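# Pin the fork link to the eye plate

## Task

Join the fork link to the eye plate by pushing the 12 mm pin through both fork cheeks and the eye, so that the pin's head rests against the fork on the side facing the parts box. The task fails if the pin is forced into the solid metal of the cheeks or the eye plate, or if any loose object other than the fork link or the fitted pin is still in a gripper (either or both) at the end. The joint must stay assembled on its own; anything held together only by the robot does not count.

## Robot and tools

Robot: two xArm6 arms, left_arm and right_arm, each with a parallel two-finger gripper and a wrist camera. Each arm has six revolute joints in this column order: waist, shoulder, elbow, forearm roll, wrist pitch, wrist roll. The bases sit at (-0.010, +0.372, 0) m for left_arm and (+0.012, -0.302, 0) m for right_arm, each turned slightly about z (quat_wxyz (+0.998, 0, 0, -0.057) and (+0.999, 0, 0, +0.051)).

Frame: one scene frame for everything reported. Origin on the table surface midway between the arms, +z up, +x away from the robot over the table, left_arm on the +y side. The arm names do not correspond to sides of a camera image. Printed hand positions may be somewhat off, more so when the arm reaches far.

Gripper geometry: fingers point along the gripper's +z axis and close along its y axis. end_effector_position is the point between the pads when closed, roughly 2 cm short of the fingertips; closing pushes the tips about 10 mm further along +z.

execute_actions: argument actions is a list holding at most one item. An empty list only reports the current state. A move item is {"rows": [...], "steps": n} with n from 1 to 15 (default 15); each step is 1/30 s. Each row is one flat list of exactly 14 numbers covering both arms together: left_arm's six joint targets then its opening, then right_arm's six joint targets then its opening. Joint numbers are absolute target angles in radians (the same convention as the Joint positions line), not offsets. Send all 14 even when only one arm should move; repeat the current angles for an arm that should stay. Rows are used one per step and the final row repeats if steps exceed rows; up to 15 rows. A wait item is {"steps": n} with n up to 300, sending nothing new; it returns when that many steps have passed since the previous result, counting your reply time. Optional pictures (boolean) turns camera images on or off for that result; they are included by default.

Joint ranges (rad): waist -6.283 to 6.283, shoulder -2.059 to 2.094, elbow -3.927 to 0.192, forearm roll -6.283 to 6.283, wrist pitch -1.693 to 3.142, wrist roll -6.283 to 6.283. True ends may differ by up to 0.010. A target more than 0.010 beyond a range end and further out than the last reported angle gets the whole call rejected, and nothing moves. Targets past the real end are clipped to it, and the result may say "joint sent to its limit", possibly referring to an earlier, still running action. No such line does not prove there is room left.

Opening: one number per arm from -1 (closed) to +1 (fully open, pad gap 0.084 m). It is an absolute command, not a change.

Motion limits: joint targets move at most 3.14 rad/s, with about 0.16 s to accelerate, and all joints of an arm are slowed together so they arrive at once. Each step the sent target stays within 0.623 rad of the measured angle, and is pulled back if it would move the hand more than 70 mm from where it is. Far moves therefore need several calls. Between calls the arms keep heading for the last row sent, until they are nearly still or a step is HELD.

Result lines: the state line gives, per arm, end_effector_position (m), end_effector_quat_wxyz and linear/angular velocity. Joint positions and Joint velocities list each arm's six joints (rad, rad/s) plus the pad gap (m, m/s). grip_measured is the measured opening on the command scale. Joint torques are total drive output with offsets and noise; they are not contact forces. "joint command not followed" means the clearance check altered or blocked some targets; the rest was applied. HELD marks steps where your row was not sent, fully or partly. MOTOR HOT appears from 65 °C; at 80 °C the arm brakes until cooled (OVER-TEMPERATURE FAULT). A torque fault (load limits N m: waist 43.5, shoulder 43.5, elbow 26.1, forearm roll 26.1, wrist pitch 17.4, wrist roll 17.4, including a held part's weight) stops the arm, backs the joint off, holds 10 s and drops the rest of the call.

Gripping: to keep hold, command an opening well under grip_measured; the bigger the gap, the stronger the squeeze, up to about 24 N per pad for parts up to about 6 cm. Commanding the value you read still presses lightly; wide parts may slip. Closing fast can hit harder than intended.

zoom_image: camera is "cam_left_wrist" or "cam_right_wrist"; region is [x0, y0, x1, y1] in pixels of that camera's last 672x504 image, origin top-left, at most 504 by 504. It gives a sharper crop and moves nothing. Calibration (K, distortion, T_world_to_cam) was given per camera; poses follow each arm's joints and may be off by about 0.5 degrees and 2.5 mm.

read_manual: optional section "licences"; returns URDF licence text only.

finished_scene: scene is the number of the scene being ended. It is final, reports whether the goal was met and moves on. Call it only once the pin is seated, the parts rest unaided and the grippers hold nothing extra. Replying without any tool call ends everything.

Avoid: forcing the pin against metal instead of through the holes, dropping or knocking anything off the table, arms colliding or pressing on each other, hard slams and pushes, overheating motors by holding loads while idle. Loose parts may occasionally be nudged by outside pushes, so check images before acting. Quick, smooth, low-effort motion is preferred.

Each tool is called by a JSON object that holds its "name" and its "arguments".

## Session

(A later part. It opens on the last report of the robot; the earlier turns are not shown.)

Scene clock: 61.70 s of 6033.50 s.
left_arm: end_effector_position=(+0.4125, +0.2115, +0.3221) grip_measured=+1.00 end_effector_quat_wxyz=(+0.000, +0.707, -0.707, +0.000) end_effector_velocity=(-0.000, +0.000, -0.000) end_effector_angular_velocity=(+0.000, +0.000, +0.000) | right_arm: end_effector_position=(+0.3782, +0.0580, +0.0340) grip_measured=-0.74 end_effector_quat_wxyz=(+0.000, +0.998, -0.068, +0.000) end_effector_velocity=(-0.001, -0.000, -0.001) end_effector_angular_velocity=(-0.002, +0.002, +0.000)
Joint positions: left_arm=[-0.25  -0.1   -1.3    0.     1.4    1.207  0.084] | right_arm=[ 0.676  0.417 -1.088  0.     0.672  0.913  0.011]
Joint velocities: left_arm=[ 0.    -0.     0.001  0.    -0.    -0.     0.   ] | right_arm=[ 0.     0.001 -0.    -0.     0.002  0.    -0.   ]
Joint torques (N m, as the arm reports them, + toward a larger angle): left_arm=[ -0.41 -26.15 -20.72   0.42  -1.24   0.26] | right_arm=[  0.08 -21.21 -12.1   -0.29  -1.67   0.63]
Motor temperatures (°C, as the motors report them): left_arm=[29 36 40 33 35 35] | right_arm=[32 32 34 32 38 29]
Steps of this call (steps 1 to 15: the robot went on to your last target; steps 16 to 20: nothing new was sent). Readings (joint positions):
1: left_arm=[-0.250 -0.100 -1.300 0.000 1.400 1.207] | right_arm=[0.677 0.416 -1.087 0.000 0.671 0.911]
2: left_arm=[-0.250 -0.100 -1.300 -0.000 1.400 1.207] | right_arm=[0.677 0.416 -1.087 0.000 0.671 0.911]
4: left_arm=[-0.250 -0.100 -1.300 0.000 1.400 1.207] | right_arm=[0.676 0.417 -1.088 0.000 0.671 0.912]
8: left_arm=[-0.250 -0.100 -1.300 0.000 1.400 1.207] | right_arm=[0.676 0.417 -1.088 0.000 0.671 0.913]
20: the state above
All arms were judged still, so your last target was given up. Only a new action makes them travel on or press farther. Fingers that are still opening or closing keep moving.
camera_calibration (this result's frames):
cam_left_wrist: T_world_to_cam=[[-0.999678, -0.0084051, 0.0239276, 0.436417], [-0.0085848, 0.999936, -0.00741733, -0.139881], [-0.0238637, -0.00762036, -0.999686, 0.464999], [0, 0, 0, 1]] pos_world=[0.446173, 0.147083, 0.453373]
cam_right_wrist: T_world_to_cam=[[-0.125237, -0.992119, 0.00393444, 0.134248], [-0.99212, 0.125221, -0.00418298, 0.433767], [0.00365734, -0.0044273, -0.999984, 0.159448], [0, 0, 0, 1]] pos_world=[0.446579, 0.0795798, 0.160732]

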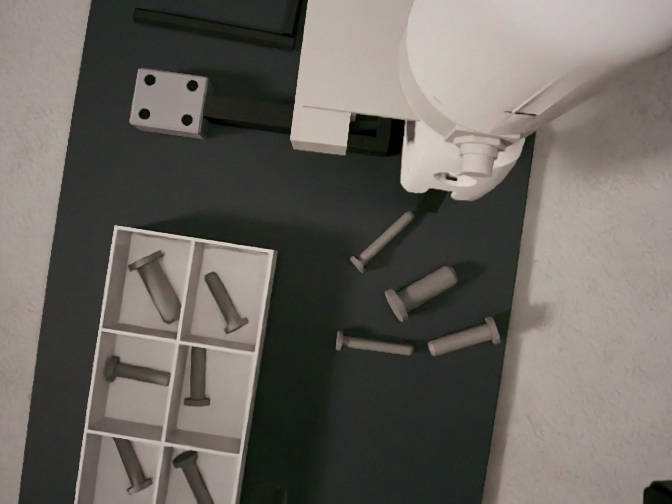

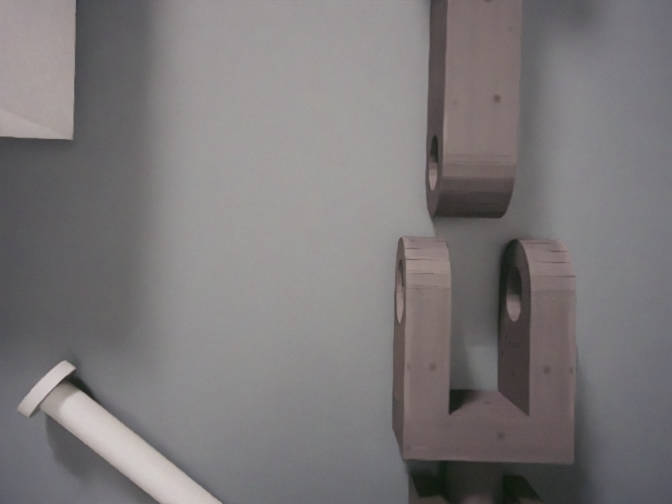

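{"name": "execute_actions", "arguments": {"actions": [{"rows":[[-0.25,-0.1,-1.3,0,1.4,1.207,1,0.6796,0.4236,-1.099,0,0.6754,0.929,-1]]}], "pictures": false}}

{"name": "execute_actions", "arguments": {"actions": [{"rows":[[-0.25,-0.1,-1.3,0,1.4,1.207,1,0.6654,0.4396,-1.1249,0,0.6853,0.915,-1]]}]}}

Scene clock: 68.80 s of 6033.50 s.
left_arm: end_effector_position=(+0.4125, +0.2115, +0.3221) grip_measured=+1.00 end_effector_quat_wxyz=(+0.000, +0.707, -0.707, +0.000) end_effector_velocity=(+0.000, -0.000, +0.000) end_effector_angular_velocity=(-0.000, -0.001, -0.000) | right_arm: end_effector_position=(+0.3786, +0.0610, +0.0340) grip_measured=-0.74 end_effector_quat_wxyz=(+0.000, +0.997, -0.074, -0.000) end_effector_velocity=(-0.000, +0.001, +0.001) end_effector_angular_velocity=(+0.001, -0.001, +0.001)
Joint positions: left_arm=[-0.25  -0.1   -1.3   -0.     1.4    1.207  0.084] | right_arm=[ 0.68   0.424 -1.099  0.     0.675  0.929  0.011]
Joint velocities: left_arm=[-0.     0.    -0.001  0.     0.     0.    -0.   ] | right_arm=[ 0.002 -0.001 -0.001 -0.     0.001  0.001 -0.   ]
Joint torques (N m, as the arm reports them, + toward a larger angle): left_arm=[ -0.49 -26.45 -20.65   0.39  -1.29   0.45] | right_arm=[ -0.21 -21.58 -12.21  -0.4   -1.74   0.5 ]
Motor temperatures (°C, as the motors report them): left_arm=[29 36 40 33 35 35] | right_arm=[32 32 34 32 38 29]
Steps of this call (steps 1 to 90: nothing new was sent; then 3.60 s passed at rest; steps 91 to 105: all 15 steps of this action). Readings (joint positions):
91: left_arm=[-0.250 -0.100 -1.300 0.000 1.400 1.207] | right_arm=[0.676 0.417 -1.089 0.000 0.672 0.913]
92: left_arm=[-0.250 -0.100 -1.300 -0.000 1.400 1.207] | right_arm=[0.676 0.418 -1.090 0.000 0.672 0.916]
94: left_arm=[-0.250 -0.100 -1.300 0.000 1.400 1.207] | right_arm=[0.678 0.421 -1.095 -0.000 0.674 0.922]
98: left_arm=[-0.250 -0.100 -1.300 -0.000 1.400 1.207] | right_arm=[0.679 0.423 -1.098 -0.000 0.675 0.927]
105: the state above

Scene clock: 69.30 s of 6033.50 s.
left_arm: end_effector_position=(+0.4125, +0.2115, +0.3221) grip_measured=+1.00 end_effector_quat_wxyz=(+0.000, +0.707, -0.707, +0.000) end_effector_velocity=(-0.000, +0.000, -0.000) end_effector_angular_velocity=(+0.000, +0.001, +0.000) | right_arm: end_effector_position=(+0.3879, +0.0599, +0.0341) grip_measured=-0.74 end_effector_quat_wxyz=(+0.000, +0.997, -0.074, -0.000) end_effector_velocity=(+0.000, +0.001, +0.001) end_effector_angular_velocity=(+0.000, -0.000, +0.002)
Joint positions: left_arm=[-0.25  -0.1   -1.3   -0.     1.4    1.207  0.084] | right_arm=[ 0.666  0.439 -1.125  0.     0.685  0.915  0.011]
Joint velocities: left_arm=[ 0.     0.     0.001 -0.    -0.    -0.     0.   ] | right_arm=[ 0.001  0.    -0.003  0.     0.002 -0.001 -0.   ]
Joint torques (N m, as the arm reports them, + toward a larger angle): left_arm=[ -0.49 -26.2  -21.03   0.44  -1.18   0.32] | right_arm=[ -0.03 -21.66 -12.36  -0.22  -1.75   0.66]
Motor temperatures (°C, as the motors report them): left_arm=[29 36 40 33 35 35] | right_arm=[32 32 34 32 38 29]
Steps of this call (steps 1 to 15: all 15 steps of this action). Readings (joint positions):
1: left_arm=[-0.250 -0.100 -1.300 0.000 1.400 1.207] | right_arm=[0.679 0.424 -1.099 0.000 0.676 0.929]
2: left_arm=[-0.250 -0.100 -1.300 0.000 1.400 1.207] | right_arm=[0.678 0.426 -1.102 0.000 0.677 0.927]
4: left_arm=[-0.250 -0.100 -1.300 0.000 1.400 1.207] | right_arm=[0.672 0.433 -1.114 -0.000 0.681 0.921]
8: left_arm=[-0.250 -0.100 -1.300 -0.000 1.400 1.207] | right_arm=[0.666 0.438 -1.123 -0.000 0.684 0.916]
15: the state above
camera_calibration (this result's frames):
cam_left_wrist: T_world_to_cam=[[-0.999678, -0.00840506, 0.0239275, 0.436417], [-0.00858476, 0.999936, -0.00741742, -0.139881], [-0.0238636, -0.00762044, -0.999686, 0.464999], [0, 0, 0, 1]] pos_world=[0.446173, 0.147083, 0.453373]
cam_right_wrist: T_world_to_cam=[[-0.137676, -0.990469, 0.00397665, 0.142078], [-0.990471, 0.13766, -0.0041488, 0.441759], [0.00356184, -0.00450995, -0.999983, 0.159481], [0, 0, 0, 1]] pos_world=[0.456542, 0.0806303, 0.160746]

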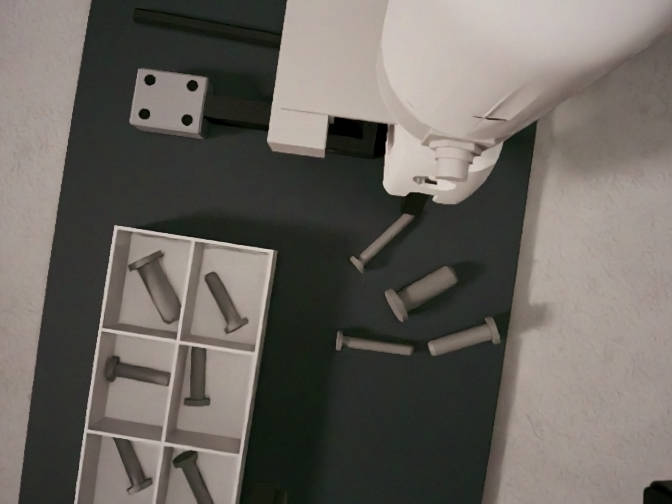

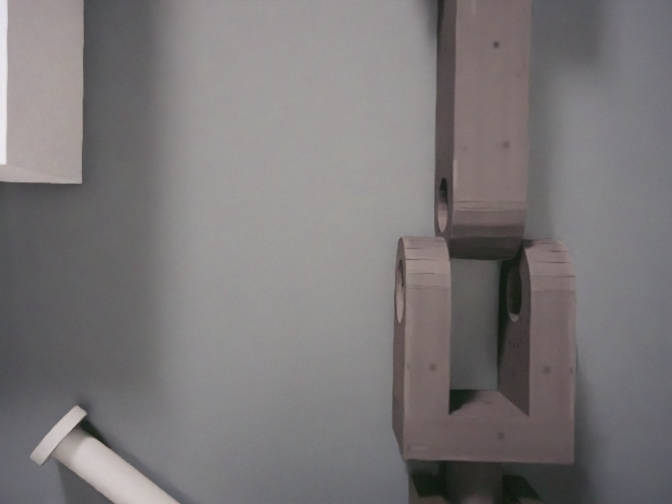

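{"name": "execute_actions", "arguments": {"actions": [{"rows":[[-0.25,-0.1,-1.3,0,1.4,1.207,1,0.6505,0.4556,-1.1508,0,0.6952,0.900,-1]]}], "pictures": false}}

{"name": "execute_actions", "arguments": {"actions": [{"rows":[[-0.25,-0.1,-1.3,0,1.4,1.207,1,0.6359,0.4716,-1.1767,0,0.7051,0.886,-1]]}], "pictures": false}}

{"name": "execute_actions", "arguments": {"actions": [{"rows":[[-0.25,-0.1,-1.3,0,1.4,1.207,1,0.6359,0.4745,-1.176,0,0.7015,0.886,-1]],"steps":10}], "pictures": false}}

{"name": "execute_actions", "arguments": {"actions": [{"rows":[[-0.25,-0.1,-1.3,0,1.4,1.207,1,0.6359,0.4745,-1.176,0,0.7015,0.886,0]],"steps":12}]}}

{"name": "execute_actions", "arguments": {"actions": [{"rows":[[-0.25,-0.1,-1.3,0,1.4,1.207,1,0.6359,0.25,-1.2,0,0.95,0.886,0]]}], "pictures": false}}

{"name": "execute_actions", "arguments": {"actions": [{"rows":[[-0.25,-0.1,-1.3,0,1.4,1.207,1,-0.1,0.25,-1.2,-1.4,-1.4,3.14,0]]}], "pictures": false}}

{"name": "execute_actions", "arguments": {"actions": [{"steps":75}], "pictures": false}}

{"name": "execute_actions", "arguments": {"actions": [{"rows":[[-0.25,-0.1,-1.3,0,1.4,1.207,1,-0.1,0.93,-1.0,-1.4,-1.4,3.14,0]]}], "pictures": false}}

{"name": "execute_actions", "arguments": {"actions": [{"steps":45}]}}

Scene clock: 81.37 s of 6033.50 s.
left_arm: end_effector_position=(+0.4125, +0.2115, +0.3221) grip_measured=+1.00 end_effector_quat_wxyz=(+0.000, +0.707, -0.707, +0.000) end_effector_velocity=(-0.000, +0.000, -0.000) end_effector_angular_velocity=(-0.000, +0.001, +0.000) | right_arm: end_effector_position=(+0.3975, +0.0583, +0.0341) grip_measured=-0.74 end_effector_quat_wxyz=(+0.000, +0.997, -0.074, -0.000) end_effector_velocity=(+0.002, -0.000, +0.001) end_effector_angular_velocity=(+0.003, -0.003, -0.002)
Joint positions: left_arm=[-0.25  -0.1   -1.3    0.     1.4    1.207  0.084] | right_arm=[ 0.651  0.455 -1.151  0.     0.695  0.9    0.011]
Joint velocities: left_arm=[ 0. -0.  0. -0.  0.  0. -0.] | right_arm=[-0.003  0.    -0.003 -0.    -0.001 -0.001  0.   ]
Joint torques (N m, as the arm reports them, + toward a larger angle): left_arm=[ -0.2  -26.07 -20.58   0.04  -1.13   0.44] | right_arm=[ -0.01 -22.29 -12.34  -0.3   -1.73   0.56]
Motor temperatures (°C, as the motors report them): left_arm=[29 36 40 33 35 35] | right_arm=[32 32 34 32 38 29]
Steps of this call (steps 1 to 15: the robot went on to your last target; steps 16 to 90: nothing new was sent; then 8.57 s passed at rest; steps 91 to 105: all 15 steps of this action). Readings (joint positions):
91: left_arm=[-0.250 -0.100 -1.300 0.000 1.400 1.207] | right_arm=[0.665 0.440 -1.125 0.000 0.685 0.915]
92: left_arm=[-0.250 -0.100 -1.300 -0.000 1.400 1.207] | right_arm=[0.664 0.442 -1.128 0.000 0.687 0.912]
94: left_arm=[-0.250 -0.100 -1.300 0.000 1.400 1.207] | right_arm=[0.657 0.449 -1.140 -0.000 0.691 0.906]
98: left_arm=[-0.250 -0.100 -1.300 0.000 1.400 1.207] | right_arm=[0.652 0.454 -1.149 -0.000 0.694 0.902]
105: the state above

Scene clock: 81.87 s of 6033.50 s.
left_arm: end_effector_position=(+0.4125, +0.2115, +0.3221) grip_measured=+1.00 end_effector_quat_wxyz=(+0.000, +0.707, -0.707, +0.000) end_effector_velocity=(-0.000, +0.000, -0.001) end_effector_angular_velocity=(+0.000, +0.001, -0.001) | right_arm: end_effector_position=(+0.4070, +0.0566, +0.0341) grip_measured=-0.74 end_effector_quat_wxyz=(-0.000, +0.997, -0.074, +0.000) end_effector_velocity=(+0.001, -0.001, -0.000) end_effector_angular_velocity=(-0.001, +0.001, -0.002)
Joint positions: left_arm=[-0.25  -0.1   -1.3    0.     1.4    1.207  0.084] | right_arm=[ 0.636  0.471 -1.176  0.     0.705  0.886  0.011]
Joint velocities: left_arm=[ 0.     0.     0.001 -0.     0.     0.001  0.   ] | right_arm=[-0.003  0.002 -0.002 -0.     0.002 -0.001 -0.   ]
Joint torques (N m, as the arm reports them, + toward a larger angle): left_arm=[ -0.43 -25.87 -20.63   0.33  -1.25   0.22] | right_arm=[ -0.7  -22.21 -12.21  -0.61  -1.53   0.78]
Motor temperatures (°C, as the motors report them): left_arm=[29 36 40 33 35 35] | right_arm=[32 32 34 32 38 29]
Steps of this call (steps 1 to 15: all 15 steps of this action). Readings (joint positions):
1: left_arm=[-0.250 -0.100 -1.300 0.000 1.400 1.207] | right_arm=[0.651 0.456 -1.151 0.000 0.695 0.900]
2: left_arm=[-0.250 -0.100 -1.300 0.000 1.400 1.207] | right_arm=[0.649 0.458 -1.154 0.000 0.697 0.898]
4: left_arm=[-0.250 -0.100 -1.300 0.000 1.400 1.207] | right_arm=[0.642 0.465 -1.166 -0.000 0.701 0.892]
8: left_arm=[-0.250 -0.100 -1.300 0.000 1.400 1.207] | right_arm=[0.637 0.470 -1.175 0.000 0.704 0.887]
15: the state above

Scene clock: 82.20 s of 6033.50 s.
left_arm: end_effector_position=(+0.4125, +0.2115, +0.3221) grip_measured=+1.00 end_effector_quat_wxyz=(+0.000, +0.707, -0.707, +0.000) end_effector_velocity=(-0.000, +0.000, -0.001) end_effector_angular_velocity=(+0.001, +0.001, -0.001) | right_arm: end_effector_position=(+0.4072, +0.0565, +0.0327) grip_measured=-0.74 end_effector_quat_wxyz=(-0.000, +0.997, -0.074, +0.000) end_effector_velocity=(+0.000, +0.000, -0.000) end_effector_angular_velocity=(+0.000, -0.000, +0.000)
Joint positions: left_arm=[-0.25  -0.1   -1.3    0.     1.4    1.207  0.084] | right_arm=[ 0.636  0.474 -1.176 -0.     0.702  0.886  0.011]
Joint velocities: left_arm=[0.    0.    0.001 0.001 0.    0.001 0.   ] | right_arm=[ 0.     0.     0.     0.    -0.001 -0.     0.   ]
Joint torques (N m, as the arm reports them, + toward a larger angle): left_arm=[ -0.4  -26.28 -20.8    0.09  -1.27   0.22] | right_arm=[ -0.71 -22.07 -11.81  -0.39  -1.45   0.75]
Motor temperatures (°C, as the motors report them): left_arm=[29 36 40 33 35 35] | right_arm=[32 32 34 32 38 29]
Steps of this call (steps 1 to 10: all 10 steps of this action). Readings (joint positions):
1: left_arm=[-0.250 -0.100 -1.300 -0.000 1.400 1.207] | right_arm=[0.636 0.471 -1.177 0.000 0.705 0.886]
2: left_arm=[-0.250 -0.100 -1.300 0.000 1.400 1.207] | right_arm=[0.636 0.472 -1.177 -0.000 0.704 0.886]
4: left_arm=[-0.250 -0.100 -1.300 0.000 1.400 1.207] | right_arm=[0.636 0.473 -1.176 -0.000 0.703 0.886]
8: left_arm=[-0.250 -0.100 -1.300 0.000 1.400 1.207] | right_arm=[0.636 0.474 -1.176 -0.000 0.702 0.886]
10: the state above

Scene clock: 82.60 s of 6033.50 s.
left_arm: end_effector_position=(+0.4125, +0.2115, +0.3221) grip_measured=+1.00 end_effector_quat_wxyz=(+0.000, +0.707, -0.707, +0.000) end_effector_velocity=(+0.000, -0.000, +0.000) end_effector_angular_velocity=(-0.001, -0.000, +0.000) | right_arm: end_effector_position=(+0.4071, +0.0564, +0.0326) grip_measured=-0.01 end_effector_quat_wxyz=(-0.000, +0.997, -0.074, +0.000) end_effector_velocity=(-0.000, +0.000, -0.000) end_effector_angular_velocity=(-0.001, +0.001, +0.001)
Joint positions: left_arm=[-0.25  -0.1   -1.3    0.     1.4    1.207  0.084] | right_arm=[ 0.636  0.474 -1.176 -0.     0.702  0.886  0.044]
Joint velocities: left_arm=[ 0. -0. -0. -0.  0.  0.  0.] | right_arm=[ 0.001  0.     0.     0.     0.001 -0.     0.   ]
Joint torques (N m, as the arm reports them, + toward a larger angle): left_arm=[ -0.1  -26.79 -21.13   0.39  -1.17   0.23] | right_arm=[ -0.17 -21.35 -11.84  -0.35  -1.66   0.71]
Motor temperatures (°C, as the motors report them): left_arm=[29 36 41 33 35 35] | right_arm=[32 32 34 32 38 29]
Steps of this call (steps 1 to 12: all 12 steps of this action). Readings (joint positions):
1: left_arm=[-0.250 -0.100 -1.300 0.000 1.400 1.207] | right_arm=[0.636 0.474 -1.176 -0.000 0.702 0.886]
2: left_arm=[-0.250 -0.100 -1.300 -0.000 1.400 1.207] | right_arm=[0.636 0.474 -1.176 -0.000 0.702 0.886]
4: left_arm=[-0.250 -0.100 -1.300 -0.000 1.400 1.207] | right_arm=[0.636 0.474 -1.176 -0.000 0.702 0.886]
8: left_arm=[-0.250 -0.100 -1.300 -0.000 1.400 1.207] | right_arm=[0.636 0.474 -1.176 -0.000 0.702 0.886]
12: the state above
camera_calibration (this result's frames):
cam_left_wrist: T_world_to_cam=[[-0.999678, -0.00840523, 0.0239275, 0.436417], [-0.00858493, 0.999936, -0.00741733, -0.139881], [-0.0238636, -0.00762036, -0.999686, 0.464999], [0, 0, 0, 1]] pos_world=[0.446173, 0.147084, 0.453373]
cam_right_wrist: T_world_to_cam=[[-0.138311, -0.990381, 0.00387017, 0.14151], [-0.990382, 0.138294, -0.00424378, 0.461228], [0.00366773, -0.0044199, -0.999984, 0.157869], [0, 0, 0, 1]] pos_world=[0.475785, 0.0770614, 0.159276]

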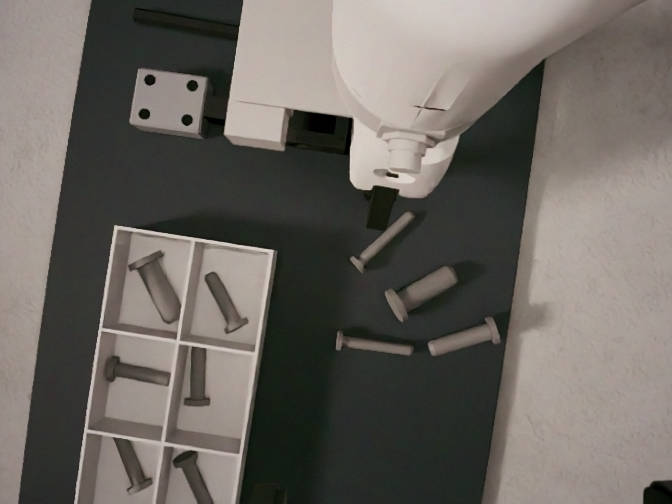

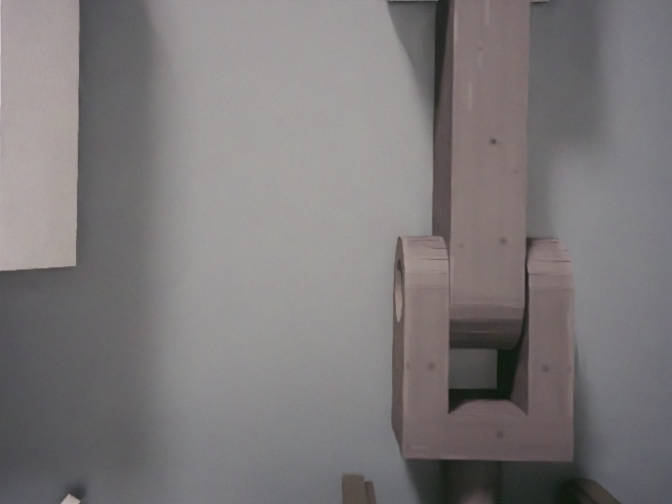

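Scene clock: 83.10 s of 6033.50 s.
left_arm: end_effector_position=(+0.4125, +0.2115, +0.3221) grip_measured=+1.00 end_effector_quat_wxyz=(+0.000, +0.707, -0.707, +0.000) end_effector_velocity=(+0.000, +0.000, +0.000) end_effector_angular_velocity=(-0.000, -0.000, +0.001) | right_arm: end_effector_position=(+0.3984, +0.0485, +0.1382) grip_measured=-0.01 end_effector_quat_wxyz=(+0.001, +0.997, -0.074, -0.000) end_effector_velocity=(-0.021, -0.017, -0.003) end_effector_angular_velocity=(-0.055, +0.061, +0.001)
Joint positions: left_arm=[-0.25  -0.1   -1.3    0.     1.4    1.207  0.084] | right_arm=[ 0.636  0.256 -1.198  0.     0.943  0.886  0.044]
Joint velocities: left_arm=[ 0.    -0.     0.    -0.    -0.    -0.001  0.   ] | right_arm=[ 0.002 -0.025  0.026  0.     0.081  0.    -0.   ]
Joint torques (N m, as the arm reports them, + toward a larger angle): left_arm=[ -0.11 -26.16 -20.59   0.18  -1.4    0.36] | right_arm=[ -0.22 -19.72 -13.4   -0.32  -1.8    0.51]
Motor temperatures (°C, as the motors report them): left_arm=[29 36 41 33 35 35] | right_arm=[32 32 34 32 38 29]
Steps of this call (steps 1 to 15: all 15 steps of this action). Readings (joint positions):
1: left_arm=[-0.250 -0.100 -1.300 0.000 1.400 1.207] | right_arm=[0.636 0.474 -1.176 -0.000 0.702 0.886]
2: left_arm=[-0.250 -0.100 -1.300 0.000 1.400 1.207] | right_arm=[0.636 0.471 -1.176 0.000 0.707 0.886]
4: left_arm=[-0.250 -0.100 -1.300 -0.000 1.400 1.207] | right_arm=[0.636 0.439 -1.175 0.000 0.750 0.886]
8: left_arm=[-0.250 -0.100 -1.300 0.000 1.400 1.207] | right_arm=[0.636 0.322 -1.196 -0.000 0.866 0.886]
15: the state above

Scene clock: 83.60 s of 6033.50 s.
left_arm: end_effector_position=(+0.4125, +0.2115, +0.3221) grip_measured=+1.00 end_effector_quat_wxyz=(+0.000, +0.707, -0.707, +0.000) end_effector_velocity=(+0.000, -0.000, +0.000) end_effector_angular_velocity=(-0.000, -0.000, -0.001) | right_arm: end_effector_position=(+0.5520, -0.0607, +0.1735) grip_measured=-0.01 end_effector_quat_wxyz=(-0.031, +0.954, -0.246, +0.169) end_effector_velocity=(+0.320, -0.274, +0.125) end_effector_angular_velocity=(+0.151, -0.913, -0.724)
Joint positions: left_arm=[-0.25  -0.1   -1.3    0.     1.4    1.207  0.084] | right_arm=[ 0.365  0.254 -1.198 -0.285  0.663  1.171  0.044]
Joint velocities: left_arm=[-0.     0.    -0.    -0.     0.     0.001  0.   ] | right_arm=[-0.627 -0.005 -0.002 -0.776 -0.774  0.774 -0.   ]
Joint torques (N m, as the arm reports them, + toward a larger angle): left_arm=[ -0.53 -26.25 -20.85   0.2   -1.25   0.36] | right_arm=[  0.49 -20.47 -13.43  -0.33  -1.9    0.83]
Motor temperatures (°C, as the motors report them): left_arm=[29 36 41 33 35 35] | right_arm=[32 32 34 32 38 29]
Steps of this call (steps 1 to 15: all 15 steps of this action). Readings (joint positions):
1: left_arm=[-0.250 -0.100 -1.300 -0.000 1.400 1.207] | right_arm=[0.636 0.255 -1.198 -0.000 0.945 0.886]
2: left_arm=[-0.250 -0.100 -1.300 0.000 1.400 1.207] | right_arm=[0.633 0.255 -1.197 -0.005 0.943 0.891]
4: left_arm=[-0.250 -0.100 -1.300 0.000 1.400 1.207] | right_arm=[0.601 0.255 -1.197 -0.039 0.909 0.926]
8: left_arm=[-0.250 -0.100 -1.300 -0.000 1.400 1.207] | right_arm=[0.512 0.255 -1.198 -0.124 0.824 1.010]
15: the state above

Scene clock: 86.10 s of 6033.50 s.
left_arm: end_effector_position=(+0.4125, +0.2115, +0.3221) grip_measured=+1.00 end_effector_quat_wxyz=(+0.000, +0.707, -0.707, +0.000) end_effector_velocity=(+0.000, -0.000, -0.000) end_effector_angular_velocity=(-0.001, +0.001, +0.000) | right_arm: end_effector_position=(+0.4570, -0.0449, +0.4480) grip_measured=-0.01 end_effector_quat_wxyz=(+0.706, -0.628, +0.294, +0.144) end_effector_velocity=(+0.001, -0.001, -0.001) end_effector_angular_velocity=(+0.000, +0.001, -0.001)
Joint positions: left_arm=[-0.25  -0.1   -1.3    0.     1.4    1.207  0.084] | right_arm=[-0.1    0.25  -1.2   -1.4   -1.4    3.14   0.044]
Joint velocities: left_arm=[ 0.     0.001 -0.    -0.001  0.    -0.    -0.   ] | right_arm=[-0.002  0.002 -0.    -0.    -0.001 -0.     0.   ]
Joint torques (N m, as the arm reports them, + toward a larger angle): left_arm=[ -0.02 -26.56 -20.79   0.55  -1.28   0.42] | right_arm=[ -0.38 -17.61 -11.15   2.14  -0.96   0.42]
Motor temperatures (°C, as the motors report them): left_arm=[29 36 41 33 35 35] | right_arm=[32 32 34 32 38 29]
Steps of this call (steps 1 to 60: the robot went on to your last target; steps 61 to 75: nothing new was sent). Readings (joint positions):
1: left_arm=[-0.250 -0.100 -1.300 0.000 1.400 1.207] | right_arm=[0.344 0.254 -1.198 -0.311 0.637 1.197]
2: left_arm=[-0.250 -0.100 -1.300 -0.000 1.400 1.207] | right_arm=[0.323 0.254 -1.199 -0.339 0.609 1.225]
4: left_arm=[-0.250 -0.100 -1.300 -0.000 1.400 1.207] | right_arm=[0.280 0.253 -1.199 -0.399 0.549 1.285]
8: left_arm=[-0.250 -0.100 -1.300 0.000 1.400 1.207] | right_arm=[0.193 0.253 -1.199 -0.544 0.404 1.431]
75: the state above
All arms were judged still, so your last target was given up. Only a new action makes them travel on or press farther. Fingers that are still opening or closing keep moving.

Scene clock: 86.60 s of 6033.50 s.
left_arm: end_effector_position=(+0.4125, +0.2115, +0.3221) grip_measured=+1.00 end_effector_quat_wxyz=(+0.000, +0.707, -0.707, +0.000) end_effector_velocity=(+0.000, -0.000, -0.000) end_effector_angular_velocity=(+0.000, +0.000, +0.000) | right_arm: end_effector_position=(+0.4727, -0.0449, +0.2692) grip_measured=-0.01 end_effector_quat_wxyz=(+0.628, -0.584, +0.436, +0.272) end_effector_velocity=(-0.045, -0.000, -0.416) end_effector_angular_velocity=(-0.000, +1.000, -0.000)
Joint positions: left_arm=[-0.25  -0.1   -1.3    0.     1.4    1.207  0.084] | right_arm=[-0.1    0.576 -1.103 -1.4   -1.4    3.14   0.044]
Joint velocities: left_arm=[-0.  0.  0.  0. -0. -0. -0.] | right_arm=[-0.001  0.776  0.224  0.    -0.001  0.     0.   ]
Joint torques (N m, as the arm reports them, + toward a larger angle): left_arm=[ -0.25 -26.17 -20.87   0.25  -1.28   0.45] | right_arm=[ -0.25 -19.46  -8.5    1.36  -1.71   0.59]
Motor temperatures (°C, as the motors report them): left_arm=[29 36 41 33 35 35] | right_arm=[32 32 34 32 38 29]
Steps of this call (steps 1 to 15: all 15 steps of this action). Readings (joint positions):
1: left_arm=[-0.250 -0.100 -1.300 0.000 1.400 1.207] | right_arm=[-0.100 0.250 -1.200 -1.400 -1.400 3.140]
2: left_arm=[-0.250 -0.100 -1.300 -0.000 1.400 1.207] | right_arm=[-0.100 0.253 -1.200 -1.400 -1.400 3.140]
4: left_arm=[-0.250 -0.100 -1.300 0.000 1.400 1.207] | right_arm=[-0.100 0.287 -1.192 -1.399 -1.401 3.140]
8: left_arm=[-0.250 -0.100 -1.300 0.000 1.400 1.207] | right_arm=[-0.100 0.397 -1.155 -1.400 -1.400 3.140]
15: the state above

Scene clock: 88.10 s of 6033.50 s.
left_arm: end_effector_position=(+0.4125, +0.2115, +0.3221) grip_measured=+1.00 end_effector_quat_wxyz=(+0.000, +0.707, -0.707, +0.000) end_effector_velocity=(+0.000, +0.000, -0.000) end_effector_angular_velocity=(+0.001, +0.000, -0.001) | right_arm: end_effector_position=(+0.4148, -0.0450, +0.0931) grip_measured=-0.01 end_effector_quat_wxyz=(+0.513, -0.508, +0.567, +0.397) end_effector_velocity=(-0.000, -0.000, -0.001) end_effector_angular_velocity=(-0.001, +0.001, -0.000)
Joint positions: left_arm=[-0.25  -0.1   -1.3   -0.     1.4    1.207  0.084] | right_arm=[-0.1    0.93  -1.    -1.4   -1.4    3.14   0.044]
Joint velocities: left_arm=[-0.     0.     0.     0.    -0.     0.001  0.   ] | right_arm=[-0.     0.001  0.    -0.     0.    -0.    -0.   ]
Joint torques (N m, as the arm reports them, + toward a larger angle): left_arm=[ -0.29 -25.92 -20.79   0.21  -1.47   0.15] | right_arm=[ -0.12 -19.36  -4.52   0.02  -1.9    0.61]
Motor temperatures (°C, as the motors report them): left_arm=[29 36 41 33 35 35] | right_arm=[32 32 34 32 38 29]
Steps of this call (steps 1 to 45: the robot went on to your last target). Readings (joint positions):
1: left_arm=[-0.250 -0.100 -1.300 -0.000 1.400 1.207] | right_arm=[-0.100 0.602 -1.095 -1.400 -1.400 3.140]
2: left_arm=[-0.250 -0.100 -1.300 -0.000 1.400 1.207] | right_arm=[-0.100 0.628 -1.088 -1.400 -1.400 3.140]
4: left_arm=[-0.250 -0.100 -1.300 -0.000 1.400 1.207] | right_arm=[-0.100 0.680 -1.073 -1.400 -1.400 3.140]
8: left_arm=[-0.250 -0.100 -1.300 0.000 1.400 1.207] | right_arm=[-0.100 0.786 -1.042 -1.400 -1.400 3.140]
45: the state above
All arms were judged still, so your last target was given up. Only a new action makes them travel on or press farther. Fingers that are still opening or closing keep moving.
camera_calibration (this result's frames):
cam_left_wrist: T_world_to_cam=[[-0.999678, -0.00840534, 0.0239275, 0.436417], [-0.00858504, 0.999936, -0.00741745, -0.139881], [-0.0238636, -0.00762048, -0.999686, 0.464999], [0, 0, 0, 1]] pos_world=[0.446173, 0.147083, 0.453373]
cam_right_wrist: T_world_to_cam=[[-0.983365, 0.163056, -0.0800394, 0.452151], [-0.0512795, 0.17351, 0.983496, 0.00316923], [0.174253, 0.97124, -0.162263, 0.113042], [0, 0, 0, 1]] pos_world=[0.425095, -0.184066, 0.0514154]

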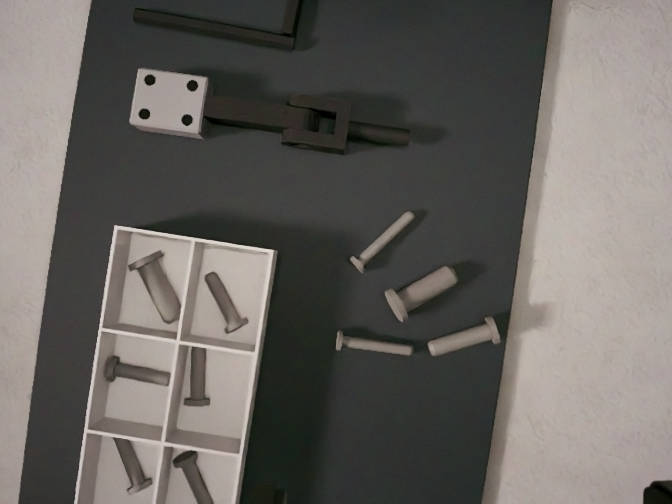

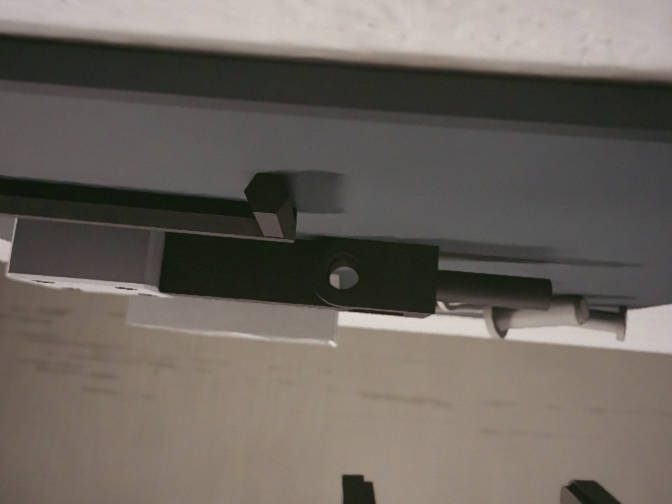

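{"name": "execute_actions", "arguments": {"actions": [{"rows":[[-0.319,-0.07,-0.725,0,0.882,-0.723,-0.4,-0.1,0.93,-1.0,-1.4,-1.4,3.14,0]]}], "pictures": false}}

{"name": "execute_actions", "arguments": {"actions": [{"steps":60}], "pictures": false}}

{"name": "execute_actions", "arguments": {"actions": [{"rows":[[-0.319,0.10,-0.70,0,0.687,-0.723,-0.4,-0.1,0.93,-1.0,-1.4,-1.4,3.14,0]]}], "pictures": false}}

{"name": "execute_actions", "arguments": {"actions": [{"steps":20}]}}

Scene clock: 97.73 s of 6033.50 s.
left_arm: end_effector_position=(+0.3758, +0.2044, +0.1758) grip_measured=-0.42 end_effector_quat_wxyz=(+0.003, +0.870, -0.492, -0.030) end_effector_velocity=(-0.137, +0.013, -0.302) end_effector_angular_velocity=(+0.169, +0.071, +1.979) | right_arm: end_effector_position=(+0.4148, -0.0450, +0.0931) grip_measured=-0.01 end_effector_quat_wxyz=(+0.513, -0.508, +0.567, +0.397) end_effector_velocity=(+0.001, -0.001, -0.000) end_effector_angular_velocity=(-0.001, +0.000, -0.002)
Joint positions: left_arm=[-0.297 -0.079 -0.91  -0.     1.05   0.62   0.026] | right_arm=[-0.1    0.93  -1.    -1.4   -1.4    3.14   0.044]
Joint velocities: left_arm=[-0.101  0.045  0.845 -0.    -0.758 -2.084 -0.   ] | right_arm=[-0.002  0.    -0.     0.     0.001  0.     0.   ]
Joint torques (N m, as the arm reports them, + toward a larger angle): left_arm=[ -0.27 -27.08 -21.23   0.23  -1.09  -0.09] | right_arm=[ -0.09 -19.47  -4.68   0.13  -1.95   0.69]
Motor temperatures (°C, as the motors report them): left_arm=[29 36 41 33 35 35] | right_arm=[32 32 33 32 38 29]
Steps of this call (steps 1 to 90: nothing new was sent; then 6.13 s passed at rest; steps 91 to 105: all 15 steps of this action). Readings (joint positions):
91: left_arm=[-0.250 -0.100 -1.300 0.000 1.400 1.207] | right_arm=[-0.100 0.930 -1.000 -1.400 -1.400 3.140]
92: left_arm=[-0.250 -0.100 -1.296 0.000 1.395 1.201] | right_arm=[-0.100 0.930 -1.000 -1.400 -1.400 3.140]
94: left_arm=[-0.255 -0.101 -1.261 0.000 1.358 1.157] | right_arm=[-0.100 0.930 -1.000 -1.400 -1.400 3.140]
98: left_arm=[-0.271 -0.090 -1.121 0.000 1.241 1.001] | right_arm=[-0.100 0.930 -1.000 -1.400 -1.400 3.140]
105: the state above

Scene clock: 99.73 s of 6033.50 s.
left_arm: end_effector_position=(+0.3410, +0.2102, +0.1129) grip_measured=-0.42 end_effector_quat_wxyz=(-0.024, +0.989, +0.145, -0.036) end_effector_velocity=(+0.000, -0.000, +0.001) end_effector_angular_velocity=(-0.001, -0.001, +0.000) | right_arm: end_effector_position=(+0.4148, -0.0450, +0.0931) grip_measured=-0.01 end_effector_quat_wxyz=(+0.513, -0.508, +0.567, +0.397) end_effector_velocity=(+0.000, -0.000, +0.000) end_effector_angular_velocity=(+0.002, +0.000, -0.001)
Joint positions: left_arm=[-0.319 -0.07  -0.725  0.     0.882 -0.723  0.026] | right_arm=[-0.1    0.93  -1.    -1.4   -1.4    3.14   0.044]
Joint velocities: left_arm=[-0.    -0.    -0.001 -0.     0.    -0.    -0.   ] | right_arm=[-0.001  0.001 -0.    -0.    -0.002  0.    -0.   ]
Joint torques (N m, as the arm reports them, + toward a larger angle): left_arm=[ -0.18 -24.29 -18.17   0.45  -1.16   0.45] | right_arm=[  0.06 -19.25  -4.58   0.14  -1.86   0.53]
Motor temperatures (°C, as the motors report them): left_arm=[29 36 40 33 35 35] | right_arm=[32 32 32 32 38 29]
Steps of this call (steps 1 to 45: the robot went on to your last target; steps 46 to 60: nothing new was sent). Readings (joint positions):
1: left_arm=[-0.300 -0.078 -0.882 0.000 1.025 0.546] | right_arm=[-0.100 0.930 -1.000 -1.400 -1.400 3.140]
2: left_arm=[-0.303 -0.076 -0.856 0.000 1.001 0.466] | right_arm=[-0.100 0.930 -1.000 -1.400 -1.400 3.140]
4: left_arm=[-0.309 -0.074 -0.807 0.000 0.957 0.289] | right_arm=[-0.100 0.930 -1.000 -1.400 -1.400 3.140]
8: left_arm=[-0.316 -0.071 -0.749 0.000 0.906 -0.083] | right_arm=[-0.100 0.930 -1.000 -1.400 -1.400 3.140]
60: the state above
All arms were judged still, so your last target was given up. Only a new action makes them travel on or press farther. Fingers that are still opening or closing keep moving.

Scene clock: 100.23 s of 6033.50 s.
left_arm: end_effector_position=(+0.3479, +0.2070, +0.0504) grip_measured=-0.42 end_effector_quat_wxyz=(-0.023, +0.989, +0.145, -0.035) end_effector_velocity=(-0.001, +0.000, -0.010) end_effector_angular_velocity=(-0.000, -0.000, +0.001) | right_arm: end_effector_position=(+0.4148, -0.0450, +0.0931) grip_measured=-0.01 end_effector_quat_wxyz=(+0.513, -0.508, +0.567, +0.397) end_effector_velocity=(+0.000, +0.000, +0.001) end_effector_angular_velocity=(+0.000, -0.002, +0.000)
Joint positions: left_arm=[-0.319  0.096 -0.702 -0.     0.69  -0.723  0.026] | right_arm=[-0.1    0.93  -1.    -1.4   -1.4    3.14   0.044]
Joint velocities: left_arm=[ 0.     0.023  0.008 -0.    -0.031 -0.001 -0.   ] | right_arm=[ 0.    -0.002  0.     0.    -0.    -0.    -0.   ]
Joint torques (N m, as the arm reports them, + toward a larger angle): left_arm=[ -0.25 -26.81 -15.85   0.27  -1.08   0.4 ] | right_arm=[ -0.21 -19.71  -4.62   0.05  -1.99   0.58]
Motor temperatures (°C, as the motors report them): left_arm=[29 36 40 33 35 35] | right_arm=[32 32 32 32 38 29]
Steps of this call (steps 1 to 15: all 15 steps of this action). Readings (joint positions):
1: left_arm=[-0.319 -0.070 -0.725 -0.000 0.882 -0.723] | right_arm=[-0.100 0.930 -1.000 -1.400 -1.400 3.140]
2: left_arm=[-0.319 -0.067 -0.725 -0.000 0.876 -0.723] | right_arm=[-0.100 0.930 -1.000 -1.400 -1.400 3.140]
4: left_arm=[-0.319 -0.033 -0.723 -0.000 0.832 -0.723] | right_arm=[-0.100 0.930 -1.000 -1.400 -1.400 3.140]
8: left_arm=[-0.319 0.074 -0.699 0.000 0.726 -0.723] | right_arm=[-0.100 0.930 -1.000 -1.400 -1.400 3.140]
15: the state above

Scene clock: 100.90 s of 6033.50 s.
left_arm: end_effector_position=(+0.3472, +0.2073, +0.0487) grip_measured=-0.42 end_effector_quat_wxyz=(-0.024, +0.989, +0.145, -0.036) end_effector_velocity=(+0.000, -0.000, +0.000) end_effector_angular_velocity=(+0.001, -0.001, -0.001) | right_arm: end_effector_position=(+0.4148, -0.0450, +0.0931) grip_measured=-0.01 end_effector_quat_wxyz=(+0.513, -0.508, +0.567, +0.397) end_effector_velocity=(-0.000, +0.000, -0.000) end_effector_angular_velocity=(+0.001, +0.001, +0.001)
Joint positions: left_arm=[-0.319  0.1   -0.7   -0.     0.687 -0.723  0.026] | right_arm=[-0.1    0.93  -1.    -1.4   -1.4    3.14   0.044]
Joint velocities: left_arm=[-0.     0.    -0.001  0.001  0.    -0.    -0.   ] | right_arm=[ 0.001  0.001  0.    -0.    -0.001  0.    -0.   ]
Joint torques (N m, as the arm reports them, + toward a larger angle): left_arm=[ -0.58 -26.52 -16.12   0.31  -1.17   0.31] | right_arm=[  0.03 -19.47  -4.49   0.13  -1.94   0.49]
Motor temperatures (°C, as the motors report them): left_arm=[29 36 40 33 35 35] | right_arm=[32 32 32 32 38 29]
Steps of this call (steps 1 to 15: the robot went on to your last target; steps 16 to 20: nothing new was sent). Readings (joint positions):
1: left_arm=[-0.319 0.097 -0.701 -0.000 0.689 -0.723] | right_arm=[-0.100 0.930 -1.000 -1.400 -1.400 3.140]
2: left_arm=[-0.319 0.098 -0.701 -0.000 0.688 -0.723] | right_arm=[-0.100 0.930 -1.000 -1.400 -1.400 3.140]
4: left_arm=[-0.319 0.099 -0.700 -0.000 0.688 -0.723] | right_arm=[-0.100 0.930 -1.000 -1.400 -1.400 3.140]
8: left_arm=[-0.319 0.099 -0.700 -0.000 0.687 -0.723] | right_arm=[-0.100 0.930 -1.000 -1.400 -1.400 3.140]
20: the state above
All arms were judged still, so your last target was given up. Only a new action makes them travel on or press farther. Fingers that are still opening or closing keep moving.
camera_calibration (this result's frames):
cam_left_wrist: T_world_to_cam=[[0.293707, -0.955286, -0.0341258, 0.127744], [-0.953699, -0.295264, 0.0572487, 0.455146], [-0.064765, 0.0157314, -0.997777, 0.199371], [0, 0, 0, 1]] pos_world=[0.409465, 0.253284, 0.17723]
cam_right_wrist: T_world_to_cam=[[-0.983367, 0.163055, -0.0800121, 0.452143], [-0.0512523, 0.173512, 0.983497, 0.00316707], [0.174247, 0.97124, -0.162269, 0.113044], [0, 0, 0, 1]] pos_world=[0.425088, -0.184066, 0.0514056]

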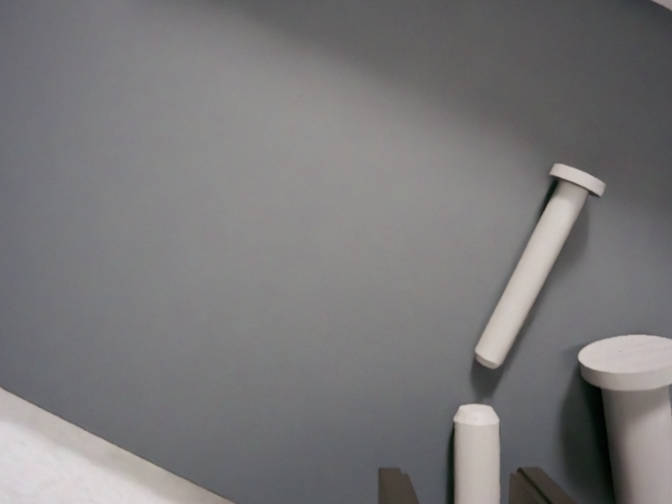

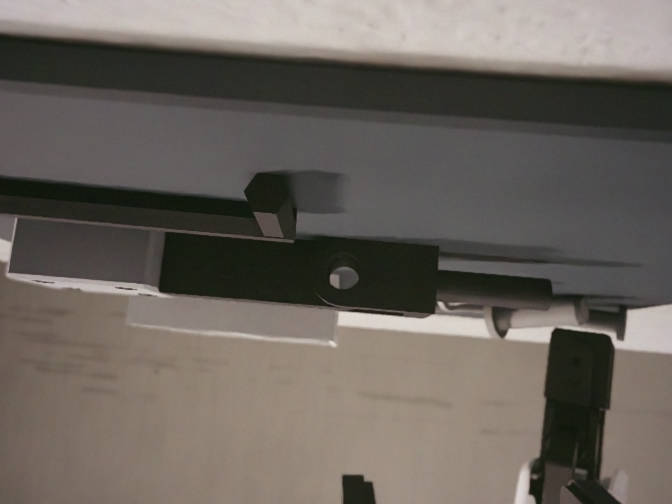

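{"name": "execute_actions", "arguments": {"actions": [{"rows":[[-0.330,0.111,-0.715,0,0.691,-0.734,-0.4,-0.1,0.93,-1.0,-1.4,-1.4,3.14,0]]}], "pictures": false}}

{"name": "execute_actions", "arguments": {"actions": [{"rows":[[-0.330,0.1488,-0.7117,0,0.650,-0.734,-0.4,-0.1,0.93,-1.0,-1.4,-1.4,3.14,0]]}], "pictures": false}}

{"name": "execute_actions", "arguments": {"actions": [{"rows":[[-0.330,0.1488,-0.7117,0,0.650,-0.734,-0.4,-0.1,0.93,-1.0,-1.4,-1.4,3.14,0],[-0.330,0.1488,-0.7117,0,0.650,-0.734,-0.4,-0.1,0.93,-1.0,-1.4,-1.4,3.14,0],[-0.330,0.1488,-0.7117,0,0.650,-0.734,-0.55,-0.1,0.93,-1.0,-1.4,-1.4,3.14,0],[-0.330,0.1488,-0.7117,0,0.650,-0.734,-0.62,-0.1,0.93,-1.0,-1.4,-1.4,3.14,0],[-0.330,0.1488,-0.7117,0,0.650,-0.734,-0.68,-0.1,0.93,-1.0,-1.4,-1.4,3.14,0],[-0.330,0.1488,-0.7117,0,0.650,-0.734,-0.72,-0.1,0.93,-1.0,-1.4,-1.4,3.14,0],[-0.330,0.1488,-0.7117,0,0.650,-0.734,-0.76,-0.1,0.93,-1.0,-1.4,-1.4,3.14,0],[-0.330,0.1488,-0.7117,0,0.650,-0.734,-1,-0.1,0.93,-1.0,-1.4,-1.4,3.14,0]]}]}}

Scene clock: 112.13 s of 6033.50 s.
left_arm: end_effector_position=(+0.3489, +0.2018, +0.0488) grip_measured=-0.42 end_effector_quat_wxyz=(-0.024, +0.989, +0.145, -0.036) end_effector_velocity=(+0.000, -0.000, +0.000) end_effector_angular_velocity=(+0.000, -0.000, +0.000) | right_arm: end_effector_position=(+0.4148, -0.0450, +0.0931) grip_measured=-0.01 end_effector_quat_wxyz=(+0.513, -0.508, +0.567, +0.397) end_effector_velocity=(+0.000, -0.000, -0.001) end_effector_angular_velocity=(-0.002, +0.001, -0.001)
Joint positions: left_arm=[-0.33   0.111 -0.715 -0.     0.691 -0.734  0.026] | right_arm=[-0.1    0.93  -1.    -1.4   -1.4    3.14   0.044]
Joint velocities: left_arm=[-0.001  0.001 -0.001  0.     0.    -0.001 -0.   ] | right_arm=[-0.001  0.001  0.    -0.     0.002  0.     0.   ]
Joint torques (N m, as the arm reports them, + toward a larger angle): left_arm=[ -0.08 -27.11 -15.97   0.32  -1.21   0.21] | right_arm=[ -0.23 -19.23  -4.45   0.    -1.98   0.71]
Motor temperatures (°C, as the motors report them): left_arm=[29 36 40 33 35 35] | right_arm=[32 32 32 32 38 29]
Steps of this call (steps 1 to 90: nothing new was sent; then 7.73 s passed at rest; steps 91 to 105: all 15 steps of this action). Readings (joint positions):
91: left_arm=[-0.319 0.100 -0.700 0.000 0.687 -0.723] | right_arm=[-0.100 0.930 -1.000 -1.400 -1.400 3.140]
92: left_arm=[-0.321 0.102 -0.702 -0.000 0.688 -0.725] | right_arm=[-0.100 0.930 -1.000 -1.400 -1.400 3.140]
94: left_arm=[-0.326 0.107 -0.709 0.000 0.689 -0.729] | right_arm=[-0.100 0.930 -1.000 -1.400 -1.400 3.140]
98: left_arm=[-0.329 0.110 -0.714 0.000 0.691 -0.733] | right_arm=[-0.100 0.930 -1.000 -1.400 -1.400 3.140]
105: the state above

Scene clock: 112.63 s of 6033.50 s.
left_arm: end_effector_position=(+0.3494, +0.2015, +0.0353) grip_measured=-0.42 end_effector_quat_wxyz=(-0.024, +0.989, +0.145, -0.036) end_effector_velocity=(-0.001, +0.001, -0.002) end_effector_angular_velocity=(+0.002, +0.002, -0.001) | right_arm: end_effector_position=(+0.4148, -0.0450, +0.0931) grip_measured=-0.01 end_effector_quat_wxyz=(+0.513, -0.508, +0.567, +0.397) end_effector_velocity=(+0.000, -0.000, -0.000) end_effector_angular_velocity=(-0.000, +0.000, -0.001)
Joint positions: left_arm=[-0.33   0.148 -0.712 -0.     0.65  -0.734  0.026] | right_arm=[-0.1    0.93  -1.    -1.4   -1.4    3.14   0.044]
Joint velocities: left_arm=[ 0.     0.004  0.002  0.001 -0.003  0.     0.   ] | right_arm=[-0.001  0.     0.    -0.     0.     0.    -0.   ]
Joint torques (N m, as the arm reports them, + toward a larger angle): left_arm=[ -0.43 -28.18 -15.83   0.55  -1.15   0.37] | right_arm=[ -0.25 -19.28  -4.61   0.22  -1.98   0.64]
Motor temperatures (°C, as the motors report them): left_arm=[29 36 40 33 35 35] | right_arm=[32 32 32 32 38 29]
Steps of this call (steps 1 to 15: all 15 steps of this action). Readings (joint positions):
1: left_arm=[-0.330 0.111 -0.715 -0.000 0.691 -0.734] | right_arm=[-0.100 0.930 -1.000 -1.400 -1.400 3.140]
2: left_arm=[-0.330 0.114 -0.715 -0.000 0.686 -0.734] | right_arm=[-0.100 0.930 -1.000 -1.400 -1.400 3.140]
4: left_arm=[-0.330 0.130 -0.714 -0.000 0.669 -0.734] | right_arm=[-0.100 0.930 -1.000 -1.400 -1.400 3.140]
8: left_arm=[-0.330 0.146 -0.711 0.000 0.655 -0.734] | right_arm=[-0.100 0.930 -1.000 -1.400 -1.400 3.140]
15: the state above

Scene clock: 113.13 s of 6033.50 s.
left_arm: end_effector_position=(+0.3493, +0.2015, +0.0350) grip_measured=-0.74 end_effector_quat_wxyz=(-0.024, +0.989, +0.145, -0.036) end_effector_velocity=(-0.001, +0.000, -0.000) end_effector_angular_velocity=(+0.001, +0.001, +0.001) | right_arm: end_effector_position=(+0.4148, -0.0450, +0.0931) grip_measured=-0.01 end_effector_quat_wxyz=(+0.513, -0.508, +0.567, +0.397) end_effector_velocity=(+0.000, +0.000, -0.000) end_effector_angular_velocity=(-0.001, -0.000, -0.000)
Joint positions: left_arm=[-0.33   0.149 -0.712 -0.     0.65  -0.734  0.011] | right_arm=[-0.1    0.93  -1.    -1.4   -1.4    3.14   0.044]
Joint velocities: left_arm=[ 0.     0.     0.001  0.    -0.    -0.001  0.   ] | right_arm=[ 0.    -0.     0.     0.     0.001  0.     0.   ]
Joint torques (N m, as the arm reports them, + toward a larger angle): left_arm=[ -0.34 -27.69 -15.67   0.55  -1.22   0.23] | right_arm=[ -0.39 -19.4   -4.47   0.14  -1.97   0.61]
Motor temperatures (°C, as the motors report them): left_arm=[29 36 40 33 35 35] | right_arm=[32 32 32 32 38 29]
Steps of this call (steps 1 to 15: all 15 steps of this action). Readings (joint positions):
1: left_arm=[-0.330 0.148 -0.712 -0.000 0.650 -0.734] | right_arm=[-0.100 0.930 -1.000 -1.400 -1.400 3.140]
2: left_arm=[-0.330 0.148 -0.712 -0.000 0.650 -0.734] | right_arm=[-0.100 0.930 -1.000 -1.400 -1.400 3.140]
4: left_arm=[-0.330 0.149 -0.712 -0.000 0.650 -0.734] | right_arm=[-0.100 0.930 -1.000 -1.400 -1.400 3.140]
8: left_arm=[-0.330 0.149 -0.712 -0.000 0.650 -0.734] | right_arm=[-0.100 0.930 -1.000 -1.400 -1.400 3.140]
15: the state above
camera_calibration (this result's frames):
cam_left_wrist: T_world_to_cam=[[0.293673, -0.95527, -0.0348729, 0.121133], [-0.953733, -0.295268, 0.0566568, 0.456289], [-0.0644194, 0.0166209, -0.997784, 0.185638], [0, 0, 0, 1]] pos_world=[0.411563, 0.247357, 0.163599]
cam_right_wrist: T_world_to_cam=[[-0.983367, 0.163055, -0.0800122, 0.452143], [-0.0512522, 0.173512, 0.983497, 0.00316713], [0.174247, 0.97124, -0.162269, 0.113044], [0, 0, 0, 1]] pos_world=[0.425088, -0.184066, 0.0514056]

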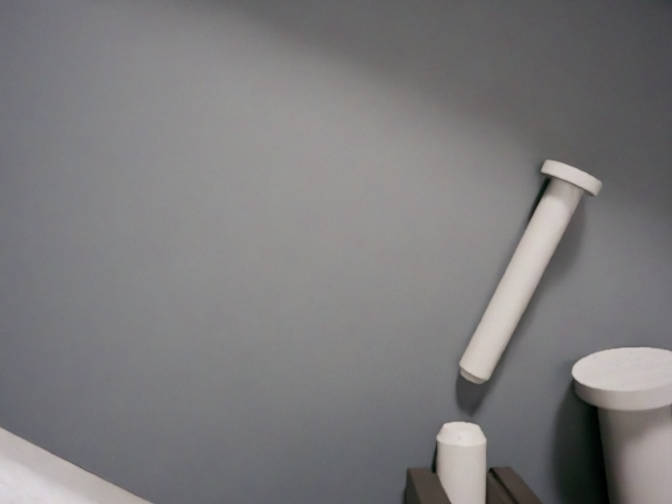

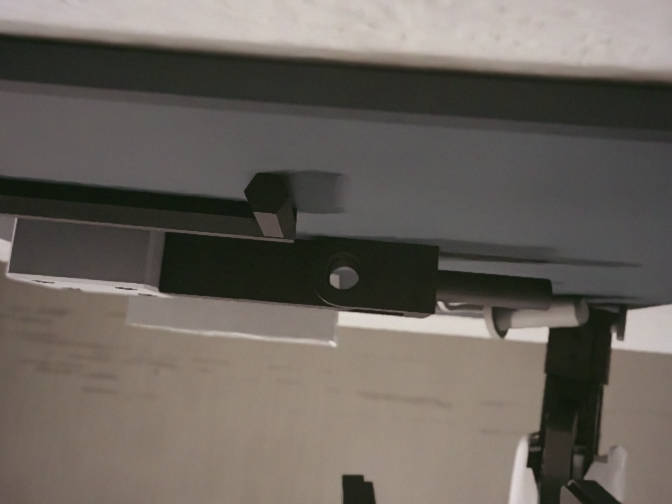

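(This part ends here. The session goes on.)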